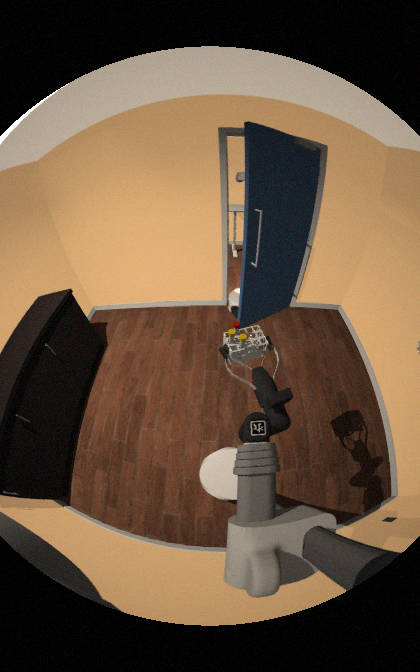

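Request:
execute_actions:
  actions:
    - {"r1":{"base":{"translate_m":-0.08},"joints":{"wrist_yaw_rad":0.2},"pace":"slow"}}
  cameras: []

Request:
execute_actions:
  actions:
    - {"r1":{"base":{"translate_m":-0.12},"pace":"slow"}}
  cameras: []

Request:
execute_actions:
  actions:
    - {"r1":{"base":{"translate_m":-0.25},"pace":"slow"}}
  cameras: ["r1_head_left_camera","r2_head_left_camera"]

Scene clock: 84.17 s.
r1.base_odometry: x=+1.067 y=+1.658 heading=-2.506 (m, m, rad; r1's odometry frame)
r1.turned_by_wheels: +0.000 (rad since the last result)
r1.turned_by_imu: -0.068 (rad since the last result)
r1.base_tilt: forward=-0.3 right=+1.0 (deg)
r1.lidar_m: 0.43 0.26 0.25 0.39 1.70 2.07 0.25 - 0.25 0.25 0.52 1.57
r1.base_status: done
r1.joint_positions: lift_m=+0.870 arm_m=+0.001 wrist_yaw_rad=+0.200 wrist_pitch_rad=-0.016 wrist_roll_rad=-0.018 gripper_m=+0.061
r1.joint_status: all done
r1.motor_effort: lift_m=+21(22) arm_m=-4(3) wrist_yaw_rad=+0(3) wrist_pitch_rad=-10(11) wrist_roll_rad=-3(3) gripper_m=-28(27) wheel_0=-1(6) wheel_1=-8(19) wheel_2=+10(19) (%)
r1.hand_pose: x=+0.4716 y=-0.0284 z=+1.0527 quat_wxyz=(+0.995, -0.008, -0.009, +0.100) (m; r1's base frame)
r1.wrist_depth_mm: - - - - 1983 1863 1808 / - - - - 1983 1921 1808 / - - - - 1983 1921 1863 / - - - - - 1921 1863 / - - - - 248 1661 1756 / - - 189 233 220 174 1863 / - - 199 232 206 1863 1808
r2.base_odometry: x=+0.490 y=+0.703 heading=-0.869 (m, m, rad; r2's odometry frame)
r2.turned_by_wheels: +0.000 (rad since the last result)
r2.turned_by_imu: +0.001 (rad since the last result)
r2.base_tilt: forward=+0.2 right=+0.5 (deg)
r2.lidar_m: 0.43 1.98 1.46 1.38 1.01 0.75 0.70 0.73 1.00 1.67 1.74 1.70
r2.base_status: not commanded
r2.joint_positions: lift_m=+0.900 arm_m=+0.002 wrist_yaw_rad=+0.300 wrist_pitch_rad=+0.007 wrist_roll_rad=-0.010 gripper_m=+0.061
r2.joint_status: not commanded
r2.motor_effort: lift_m=+22(22) arm_m=-9(9) wrist_yaw_rad=+1(0) wrist_pitch_rad=-9(10) wrist_roll_rad=+0(0) gripper_m=-26(31) wheel_0=-5(5) wheel_1=+3(3) wheel_2=+0(0) (%)
r2.hand_pose: x=+0.4739 y=+0.0018 z=+1.0759 quat_wxyz=(+0.989, -0.006, +0.003, +0.150) (m; r2's base frame)
r2.wrist_depth_mm: - 1808 1756 1708 1464 1182 1308 / 1983 1863 1756 1661 1618 1205 1336 / - 1921 1756 1708 1661 1205 1336 / - 1921 203 1708 1618 1205 1281 / - 1921 203 254 222 1229 1336 / - 173 182 203 187 178 1397 / - 1983 196 - 200 1205 1336
pictures: none
No camera images: the call's "cameras" was empty. Leave "cameras" out to get every camera's image.

Scene clock: 86.63 s.
r1.base_odometry: x=+1.163 y=+1.729 heading=-2.505 (m, m, rad; r1's odometry frame)
r1.turned_by_wheels: +0.000 (rad since the last result)
r1.turned_by_imu: -0.015 (rad since the last result)
r1.base_tilt: forward=-0.2 right=+0.9 (deg)
r1.lidar_m: 0.45 0.26 0.25 0.68 1.63 2.04 0.25 - - 0.25 0.38 1.73
r1.base_status: done
r1.joint_positions: lift_m=+0.870 arm_m=+0.001 wrist_yaw_rad=+0.200 wrist_pitch_rad=-0.016 wrist_roll_rad=-0.018 gripper_m=+0.061
r1.joint_status: not commanded
r1.motor_effort: lift_m=+21(21) arm_m=-4(4) wrist_yaw_rad=-1(2) wrist_pitch_rad=-10(10) wrist_roll_rad=-3(3) gripper_m=-28(30) wheel_0=+0(6) wheel_1=-8(15) wheel_2=+10(17) (%)
r1.hand_pose: x=+0.4716 y=-0.0283 z=+1.0527 quat_wxyz=(+0.995, -0.008, -0.009, +0.100) (m; r1's base frame)
r1.wrist_depth_mm: - - - - - 1983 1921 / - - - - - 1983 1983 / - - - - - - 1921 / - - - - - - 1921 / - - - - 249 1661 1921 / - - 189 233 221 175 1983 / - - 198 231 206 1983 1863
r2.base_odometry: x=+0.490 y=+0.703 heading=-0.869 (m, m, rad; r2's odometry frame)
r2.turned_by_wheels: +0.000 (rad since the last result)
r2.turned_by_imu: +0.001 (rad since the last result)
r2.base_tilt: forward=+0.2 right=+0.5 (deg)
r2.lidar_m: 0.42 1.98 1.46 1.39 1.02 0.73 0.71 0.74 1.01 1.67 1.75 1.61
r2.base_status: not commanded
r2.joint_positions: lift_m=+0.900 arm_m=+0.002 wrist_yaw_rad=+0.300 wrist_pitch_rad=+0.007 wrist_roll_rad=-0.010 gripper_m=+0.061
r2.joint_status: not commanded
r2.motor_effort: lift_m=+23(22) arm_m=-9(9) wrist_yaw_rad=+1(1) wrist_pitch_rad=-9(11) wrist_roll_rad=+1(0) gripper_m=-33(31) wheel_0=-5(5) wheel_1=+3(3) wheel_2=+0(0) (%)
r2.hand_pose: x=+0.4739 y=+0.0018 z=+1.0759 quat_wxyz=(+0.989, -0.006, +0.003, +0.150) (m; r2's base frame)
r2.wrist_depth_mm: 1983 1863 1708 1661 1229 1078 1255 / 1921 1921 1808 1708 - 1098 1281 / - 1863 1708 1661 1661 1078 1255 / - 1921 202 1661 1618 1098 1281 / - 1921 204 253 220 1118 1255 / - 173 182 204 188 178 1308 / - 1921 196 - 201 1098 1336
pictures: none
No camera images: the call's "cameras" was empty. Leave "cameras" out to get every camera's image.

Scene clock: 90.40 s.
r1.base_odometry: x=+1.364 y=+1.877 heading=-2.505 (m, m, rad; r1's odometry frame)
r1.turned_by_wheels: +0.000 (rad since the last result)
r1.turned_by_imu: +0.002 (rad since the last result)
r1.base_tilt: forward=-0.3 right=+1.1 (deg)
r1.lidar_m: 0.44 0.46 0.59 1.34 1.56 2.00 1.17 2.17 - 0.25 0.29 0.91
r1.base_status: done
r1.joint_positions: lift_m=+0.870 arm_m=+0.001 wrist_yaw_rad=+0.200 wrist_pitch_rad=-0.016 wrist_roll_rad=-0.018 gripper_m=+0.061
r1.joint_status: not commanded
r1.motor_effort: lift_m=+21(21) arm_m=-3(4) wrist_yaw_rad=+0(0) wrist_pitch_rad=-10(10) wrist_roll_rad=-3(3) gripper_m=-32(31) wheel_0=+4(3) wheel_1=-7(11) wheel_2=+8(17) (%)
r1.hand_pose: x=+0.4716 y=-0.0283 z=+1.0527 quat_wxyz=(+0.995, -0.008, -0.009, +0.100) (m; r1's base frame)
r1.wrist_depth_mm: 281 330 - - - - - / 282 332 - - - - - / 283 332 - - - - - / 285 334 - - - - - / 283 336 - - 248 - - / 283 306 189 233 221 175 - / 283 338 200 232 206 - -
r2.base_odometry: x=+0.490 y=+0.703 heading=-0.869 (m, m, rad; r2's odometry frame)
r2.turned_by_wheels: +0.000 (rad since the last result)
r2.turned_by_imu: +0.001 (rad since the last result)
r2.base_tilt: forward=+0.2 right=+0.4 (deg)
r2.lidar_m: 0.43 1.99 1.48 1.40 1.02 0.75 0.71 0.74 1.01 1.67 1.74 1.31
r2.base_status: not commanded
r2.joint_positions: lift_m=+0.900 arm_m=+0.002 wrist_yaw_rad=+0.300 wrist_pitch_rad=+0.007 wrist_roll_rad=-0.010 gripper_m=+0.061
r2.joint_status: not commanded
r2.motor_effort: lift_m=+22(22) arm_m=-9(9) wrist_yaw_rad=+1(2) wrist_pitch_rad=-9(10) wrist_roll_rad=+0(1) gripper_m=-31(30) wheel_0=-5(5) wheel_1=+3(3) wheel_2=+0(0) (%)
r2.hand_pose: x=+0.4739 y=+0.0018 z=+1.0759 quat_wxyz=(+0.989, -0.006, +0.003, +0.150) (m; r2's base frame)
r2.wrist_depth_mm: 1921 1863 1708 1618 1366 931 1118 / 1921 1863 1808 1661 - 931 1078 / - 1863 1708 1708 1618 904 1098 / - 1863 202 1708 1661 931 1098 / - 1983 204 254 220 931 1118 / - 172 182 203 187 179 1138 / - - 196 - 200 991 1138
pictures: r1_head_left_camera, r2_head_left_camera
Images, in order (width x height): r1_head_left_camera 420x672, r2_head_left_camera 420x672.

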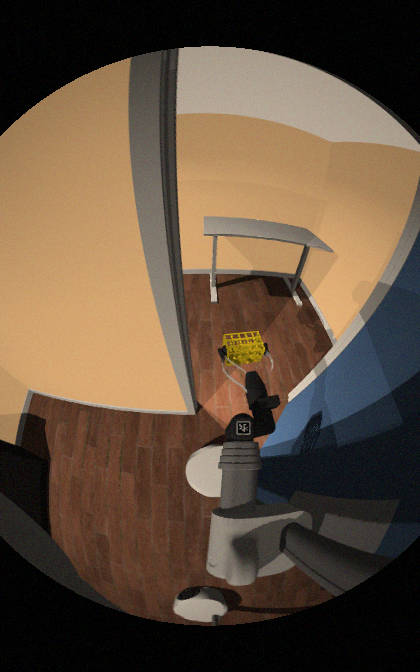

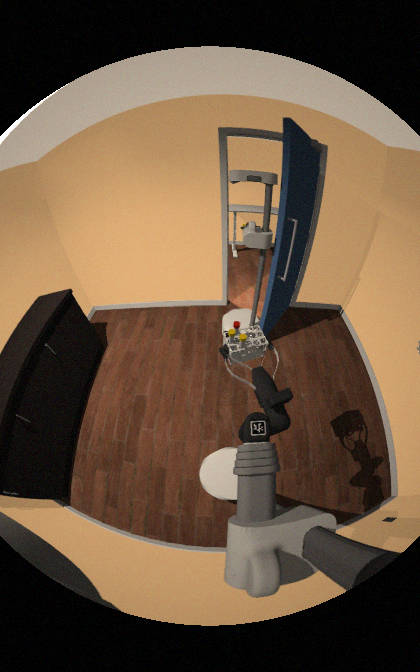

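Request:
execute_actions:
  actions:
    - {"r1":{"base":{"strafe_m":-0.25},"pace":"slow"}}
  cameras: []

Request:
execute_actions:
  actions:
    - {"r1":{"base":{"translate_m":-0.15},"pace":"slow"}}
  cameras: []

Request:
execute_actions:
  actions:
    - {"r1":{"base":{"rotate_rad":1.3},"pace":"slow"}}
  cameras: []

Request:
execute_actions:
  actions:
    - {"r1":{"base":{"translate_m":-0.35},"pace":"slow"}}
  cameras: []

Request:
execute_actions:
  actions:
    - {"r1":{"base":{"rotate_rad":2.0},"pace":"slow"}}
  cameras: ["r1_head_left_camera","r2_head_left_camera"]

Scene clock: 96.13 s.
r1.base_odometry: x=+1.216 y=+2.078 heading=-2.505 (m, m, rad; r1's odometry frame)
r1.turned_by_wheels: +0.000 (rad since the last result)
r1.turned_by_imu: +0.000 (rad since the last result)
r1.base_tilt: forward=-0.1 right=+1.0 (deg)
r1.lidar_m: 0.41 0.61 0.63 1.44 1.80 0.93 0.93 0.25 - - 0.25 0.40
r1.base_status: done
r1.joint_positions: lift_m=+0.870 arm_m=+0.001 wrist_yaw_rad=+0.200 wrist_pitch_rad=-0.016 wrist_roll_rad=-0.018 gripper_m=+0.061
r1.joint_status: not commanded
r1.motor_effort: lift_m=+21(21) arm_m=-4(4) wrist_yaw_rad=-1(1) wrist_pitch_rad=-10(10) wrist_roll_rad=-2(4) gripper_m=-29(29) wheel_0=+5(11) wheel_1=-8(12) wheel_2=-1(6) (%)
r1.hand_pose: x=+0.4716 y=-0.0283 z=+1.0527 quat_wxyz=(+0.995, -0.008, -0.009, +0.100) (m; r1's base frame)
r1.wrist_depth_mm: - - - - - - - / - - - - - - - / - - - - - - - / - - - - - - - / - - - - 248 - 1808 / - - 189 232 220 175 - / - - 199 232 205 - -
r2.base_odometry: x=+0.490 y=+0.703 heading=-0.869 (m, m, rad; r2's odometry frame)
r2.turned_by_wheels: +0.000 (rad since the last result)
r2.turned_by_imu: +0.002 (rad since the last result)
r2.base_tilt: forward=+0.2 right=+0.3 (deg)
r2.lidar_m: 0.42 1.95 1.47 1.40 1.03 0.74 0.70 0.74 1.02 1.68 1.75 1.22
r2.base_status: not commanded
r2.joint_positions: lift_m=+0.900 arm_m=+0.002 wrist_yaw_rad=+0.300 wrist_pitch_rad=+0.007 wrist_roll_rad=-0.010 gripper_m=+0.061
r2.joint_status: not commanded
r2.motor_effort: lift_m=+22(23) arm_m=-9(9) wrist_yaw_rad=+0(0) wrist_pitch_rad=-9(9) wrist_roll_rad=+0(1) gripper_m=-28(27) wheel_0=-5(5) wheel_1=+3(3) wheel_2=+0(0) (%)
r2.hand_pose: x=+0.4739 y=+0.0018 z=+1.0759 quat_wxyz=(+0.989, -0.006, +0.003, +0.150) (m; r2's base frame)
r2.wrist_depth_mm: 1983 1808 1756 1618 - - - / 1921 1983 1756 1708 - - - / - 1921 1756 1708 - - 842 / - 1921 202 1708 - - 1160 / - 1983 204 253 221 - - / - 173 182 204 188 179 - / - - 196 - 201 - 1921
pictures: none
No camera images: the call's "cameras" was empty. Leave "cameras" out to get every camera's image.

Scene clock: 98.93 s.
r1.base_odometry: x=+1.336 y=+2.167 heading=-2.505 (m, m, rad; r1's odometry frame)
r1.turned_by_wheels: +0.000 (rad since the last result)
r1.turned_by_imu: +0.001 (rad since the last result)
r1.base_tilt: forward=-0.2 right=+0.9 (deg)
r1.lidar_m: 0.44 0.73 0.83 1.77 1.80 0.77 0.81 1.97 - - 0.25 0.36
r1.base_status: done
r1.joint_positions: lift_m=+0.870 arm_m=+0.001 wrist_yaw_rad=+0.200 wrist_pitch_rad=-0.016 wrist_roll_rad=-0.018 gripper_m=+0.061
r1.joint_status: not commanded
r1.motor_effort: lift_m=+21(21) arm_m=-3(3) wrist_yaw_rad=+0(2) wrist_pitch_rad=-10(10) wrist_roll_rad=-3(4) gripper_m=-30(28) wheel_0=+3(4) wheel_1=-6(11) wheel_2=+5(10) (%)
r1.hand_pose: x=+0.4716 y=-0.0283 z=+1.0527 quat_wxyz=(+0.995, -0.008, -0.009, +0.100) (m; r1's base frame)
r1.wrist_depth_mm: 517 - - - - - - / 517 - - - - - - / 512 - - - - - - / 517 - - - - - - / 517 - - - 249 - - / 530 609 189 232 221 174 - / 530 - 199 232 205 - -
r2.base_odometry: x=+0.490 y=+0.703 heading=-0.869 (m, m, rad; r2's odometry frame)
r2.turned_by_wheels: +0.000 (rad since the last result)
r2.turned_by_imu: +0.001 (rad since the last result)
r2.base_tilt: forward=+0.2 right=+0.4 (deg)
r2.lidar_m: 0.44 1.98 1.45 1.39 1.02 0.76 0.70 0.72 1.02 1.66 1.74 1.08
r2.base_status: not commanded
r2.joint_positions: lift_m=+0.900 arm_m=+0.002 wrist_yaw_rad=+0.300 wrist_pitch_rad=+0.007 wrist_roll_rad=-0.010 gripper_m=+0.061
r2.joint_status: not commanded
r2.motor_effort: lift_m=+22(22) arm_m=-9(9) wrist_yaw_rad=+1(1) wrist_pitch_rad=-11(9) wrist_roll_rad=+0(0) gripper_m=-28(31) wheel_0=-5(5) wheel_1=+3(3) wheel_2=+0(0) (%)
r2.hand_pose: x=+0.4739 y=+0.0018 z=+1.0759 quat_wxyz=(+0.989, -0.006, +0.003, +0.150) (m; r2's base frame)
r2.wrist_depth_mm: 1983 1863 1808 1661 - - - / 1983 1863 1756 1661 - - - / - 1921 1708 1661 - - 699 / - 1921 202 1661 - - 1008 / - 1921 204 253 220 - - / - 172 182 203 187 179 - / - - 196 - 201 - -
pictures: none
No camera images: the call's "cameras" was empty. Leave "cameras" out to get every camera's image.

Scene clock: 101.53 s.
r1.base_odometry: x=+1.336 y=+2.166 heading=-1.206 (m, m, rad; r1's odometry frame)
r1.turned_by_wheels: +1.299 (rad since the last result)
r1.turned_by_imu: +1.287 (rad since the last result)
r1.base_tilt: forward=-0.2 right=+0.9 (deg)
r1.lidar_m: 0.41 1.77 1.91 0.78 1.92 0.25 1.39 0.25 0.27 0.66 1.99 0.71
r1.base_status: done
r1.joint_positions: lift_m=+0.870 arm_m=+0.001 wrist_yaw_rad=+0.200 wrist_pitch_rad=-0.016 wrist_roll_rad=-0.018 gripper_m=+0.061
r1.joint_status: not commanded
r1.motor_effort: lift_m=+21(21) arm_m=-4(4) wrist_yaw_rad=+1(3) wrist_pitch_rad=-10(10) wrist_roll_rad=-2(3) gripper_m=-31(32) wheel_0=-5(5) wheel_1=-8(15) wheel_2=+4(5) (%)
r1.hand_pose: x=+0.4716 y=-0.0283 z=+1.0527 quat_wxyz=(+0.995, -0.008, -0.009, +0.100) (m; r1's base frame)
r1.wrist_depth_mm: - - - - 1661 917 661 / - - - - 1661 917 654 / - - - - 1576 904 647 / - - - - 1618 904 647 / 1537 1576 1576 - 248 831 640 / 1576 1537 189 233 220 175 627 / 1576 1576 199 232 206 723 597
r2.base_odometry: x=+0.490 y=+0.703 heading=-0.869 (m, m, rad; r2's odometry frame)
r2.turned_by_wheels: +0.000 (rad since the last result)
r2.turned_by_imu: +0.001 (rad since the last result)
r2.base_tilt: forward=+0.2 right=+0.4 (deg)
r2.lidar_m: 0.42 1.98 1.46 1.39 1.04 0.73 0.70 0.74 1.01 1.69 1.75 1.09
r2.base_status: not commanded
r2.joint_positions: lift_m=+0.900 arm_m=+0.002 wrist_yaw_rad=+0.300 wrist_pitch_rad=+0.007 wrist_roll_rad=-0.010 gripper_m=+0.061
r2.joint_status: not commanded
r2.motor_effort: lift_m=+23(23) arm_m=-9(9) wrist_yaw_rad=+1(1) wrist_pitch_rad=-10(9) wrist_roll_rad=+1(0) gripper_m=-30(29) wheel_0=-5(5) wheel_1=+3(3) wheel_2=+0(0) (%)
r2.hand_pose: x=+0.4739 y=+0.0018 z=+1.0759 quat_wxyz=(+0.989, -0.006, +0.003, +0.150) (m; r2's base frame)
r2.wrist_depth_mm: 1921 1863 1708 1618 - - - / 1983 1808 1808 1708 - - 904 / - 1921 1708 1661 - - 809 / - 1863 203 1708 1618 - 946 / - 1921 204 254 221 - 931 / - 173 182 204 187 178 931 / - - 196 - 201 - 960
pictures: none
No camera images: the call's "cameras" was empty. Leave "cameras" out to get every camera's image.

Scene clock: 106.30 s.
r1.base_odometry: x=+1.211 y=+2.493 heading=-1.205 (m, m, rad; r1's odometry frame)
r1.turned_by_wheels: +0.000 (rad since the last result)
r1.turned_by_imu: +0.003 (rad since the last result)
r1.base_tilt: forward=-0.2 right=+1.1 (deg)
r1.lidar_m: 0.41 2.08 0.85 1.00 1.80 1.22 1.00 0.98 0.25 0.27 2.12 1.03
r1.base_status: done
r1.joint_positions: lift_m=+0.870 arm_m=+0.001 wrist_yaw_rad=+0.200 wrist_pitch_rad=-0.016 wrist_roll_rad=-0.018 gripper_m=+0.061
r1.joint_status: not commanded
r1.motor_effort: lift_m=+21(21) arm_m=-4(4) wrist_yaw_rad=-2(0) wrist_pitch_rad=-11(10) wrist_roll_rad=-3(3) gripper_m=-28(31) wheel_0=-1(8) wheel_1=-1(10) wheel_2=+5(15) (%)
r1.hand_pose: x=+0.4716 y=-0.0283 z=+1.0527 quat_wxyz=(+0.995, -0.008, -0.009, +0.100) (m; r1's base frame)
r1.wrist_depth_mm: - - - - - 1138 798 / - - - - - 1138 798 / - - - - - 1138 809 / - - - - - 1138 809 / 1808 1863 1921 - 247 1042 809 / 1808 1863 189 232 221 175 788 / 1863 1983 199 232 206 917 715
r2.base_odometry: x=+0.490 y=+0.703 heading=-0.869 (m, m, rad; r2's odometry frame)
r2.turned_by_wheels: +0.000 (rad since the last result)
r2.turned_by_imu: +0.002 (rad since the last result)
r2.base_tilt: forward=+0.1 right=+0.4 (deg)
r2.lidar_m: 0.43 1.98 1.47 1.38 1.04 0.73 0.70 0.74 0.99 1.68 1.75 1.10
r2.base_status: not commanded
r2.joint_positions: lift_m=+0.900 arm_m=+0.002 wrist_yaw_rad=+0.300 wrist_pitch_rad=+0.007 wrist_roll_rad=-0.010 gripper_m=+0.061
r2.joint_status: not commanded
r2.motor_effort: lift_m=+23(23) arm_m=-9(9) wrist_yaw_rad=+1(1) wrist_pitch_rad=-9(11) wrist_roll_rad=+0(0) gripper_m=-31(34) wheel_0=-5(5) wheel_1=+3(3) wheel_2=+0(0) (%)
r2.hand_pose: x=+0.4739 y=+0.0018 z=+1.0759 quat_wxyz=(+0.989, -0.006, +0.003, +0.150) (m; r2's base frame)
r2.wrist_depth_mm: 1983 1921 1756 1661 - - - / 1983 1921 1756 1661 - - - / - 1921 1756 1708 - - - / - 1983 203 1708 - - - / - 1983 203 253 221 - - / - 173 182 203 188 178 - / - 1983 196 - 201 - -
pictures: none
No camera images: the call's "cameras" was empty. Leave "cameras" out to get every camera's image.

Scene clock: 109.60 s.
r1.base_odometry: x=+1.211 y=+2.493 heading=+0.794 (m, m, rad; r1's odometry frame)
r1.turned_by_wheels: +2.000 (rad since the last result)
r1.turned_by_imu: +1.981 (rad since the last result)
r1.base_tilt: forward=-0.2 right=+1.0 (deg)
r1.lidar_m: 0.42 1.27 1.04 1.04 0.25 0.27 0.70 1.02 1.21 2.10 0.84 0.86
r1.base_status: done
r1.joint_positions: lift_m=+0.870 arm_m=+0.001 wrist_yaw_rad=+0.200 wrist_pitch_rad=-0.016 wrist_roll_rad=-0.018 gripper_m=+0.061
r1.joint_status: not commanded
r1.motor_effort: lift_m=+21(21) arm_m=-3(4) wrist_yaw_rad=-1(1) wrist_pitch_rad=-10(11) wrist_roll_rad=-2(3) gripper_m=-31(30) wheel_0=-5(9) wheel_1=+1(9) wheel_2=+0(3) (%)
r1.hand_pose: x=+0.4715 y=-0.0283 z=+1.0527 quat_wxyz=(+0.995, -0.008, -0.009, +0.100) (m; r1's base frame)
r1.wrist_depth_mm: 1060 1308 1808 1708 1576 1464 1336 / 1060 1336 1808 1708 1576 1464 1366 / 1042 1336 1808 1708 1576 1430 1336 / 1042 1366 1863 1708 1537 1464 1366 / 1042 1336 1661 1708 248 1397 1366 / 1078 1229 190 232 221 175 1366 / 1078 1366 198 232 205 1366 1281
r2.base_odometry: x=+0.490 y=+0.703 heading=-0.869 (m, m, rad; r2's odometry frame)
r2.turned_by_wheels: +0.000 (rad since the last result)
r2.turned_by_imu: +0.001 (rad since the last result)
r2.base_tilt: forward=+0.2 right=+0.4 (deg)
r2.lidar_m: 0.42 1.96 1.46 1.38 1.02 0.73 0.71 0.73 1.01 1.68 0.88 0.87
r2.base_status: not commanded
r2.joint_positions: lift_m=+0.900 arm_m=+0.002 wrist_yaw_rad=+0.300 wrist_pitch_rad=+0.007 wrist_roll_rad=-0.010 gripper_m=+0.061
r2.joint_status: not commanded
r2.motor_effort: lift_m=+22(22) arm_m=-9(9) wrist_yaw_rad=+0(0) wrist_pitch_rad=-10(9) wrist_roll_rad=+0(0) gripper_m=-31(34) wheel_0=-5(5) wheel_1=+3(3) wheel_2=+0(0) (%)
r2.hand_pose: x=+0.4739 y=+0.0018 z=+1.0759 quat_wxyz=(+0.989, -0.006, +0.003, +0.150) (m; r2's base frame)
r2.wrist_depth_mm: - 1863 1756 1661 - - - / - 1921 1808 1661 - - - / - 1863 1708 1661 - - - / - 1863 203 1708 - - - / - 1983 204 254 220 - - / - 173 182 204 188 178 - / - - 196 - 201 - -
pictures: r1_head_left_camera, r2_head_left_camera
Images, in order (width x height): r1_head_left_camera 420x672, r2_head_left_camera 420x672.

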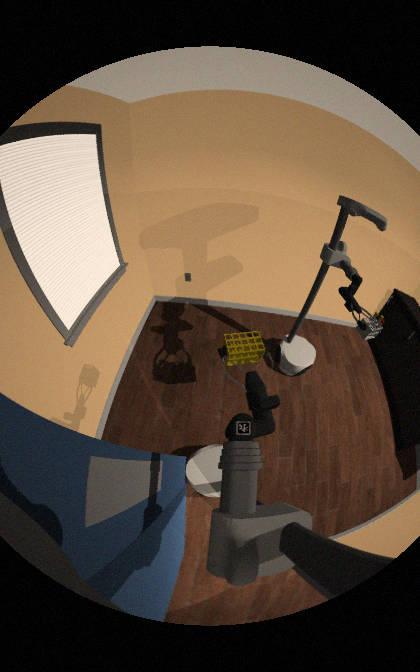

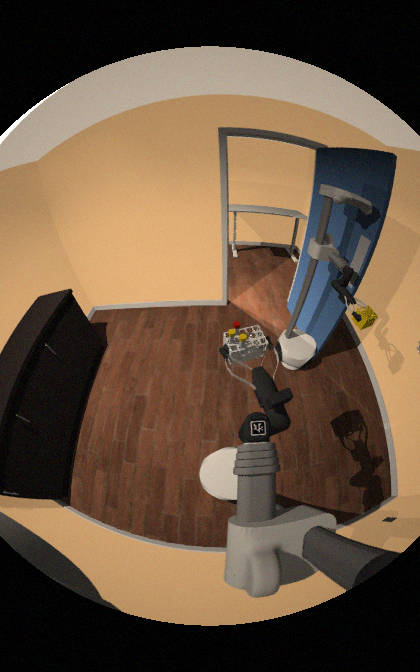

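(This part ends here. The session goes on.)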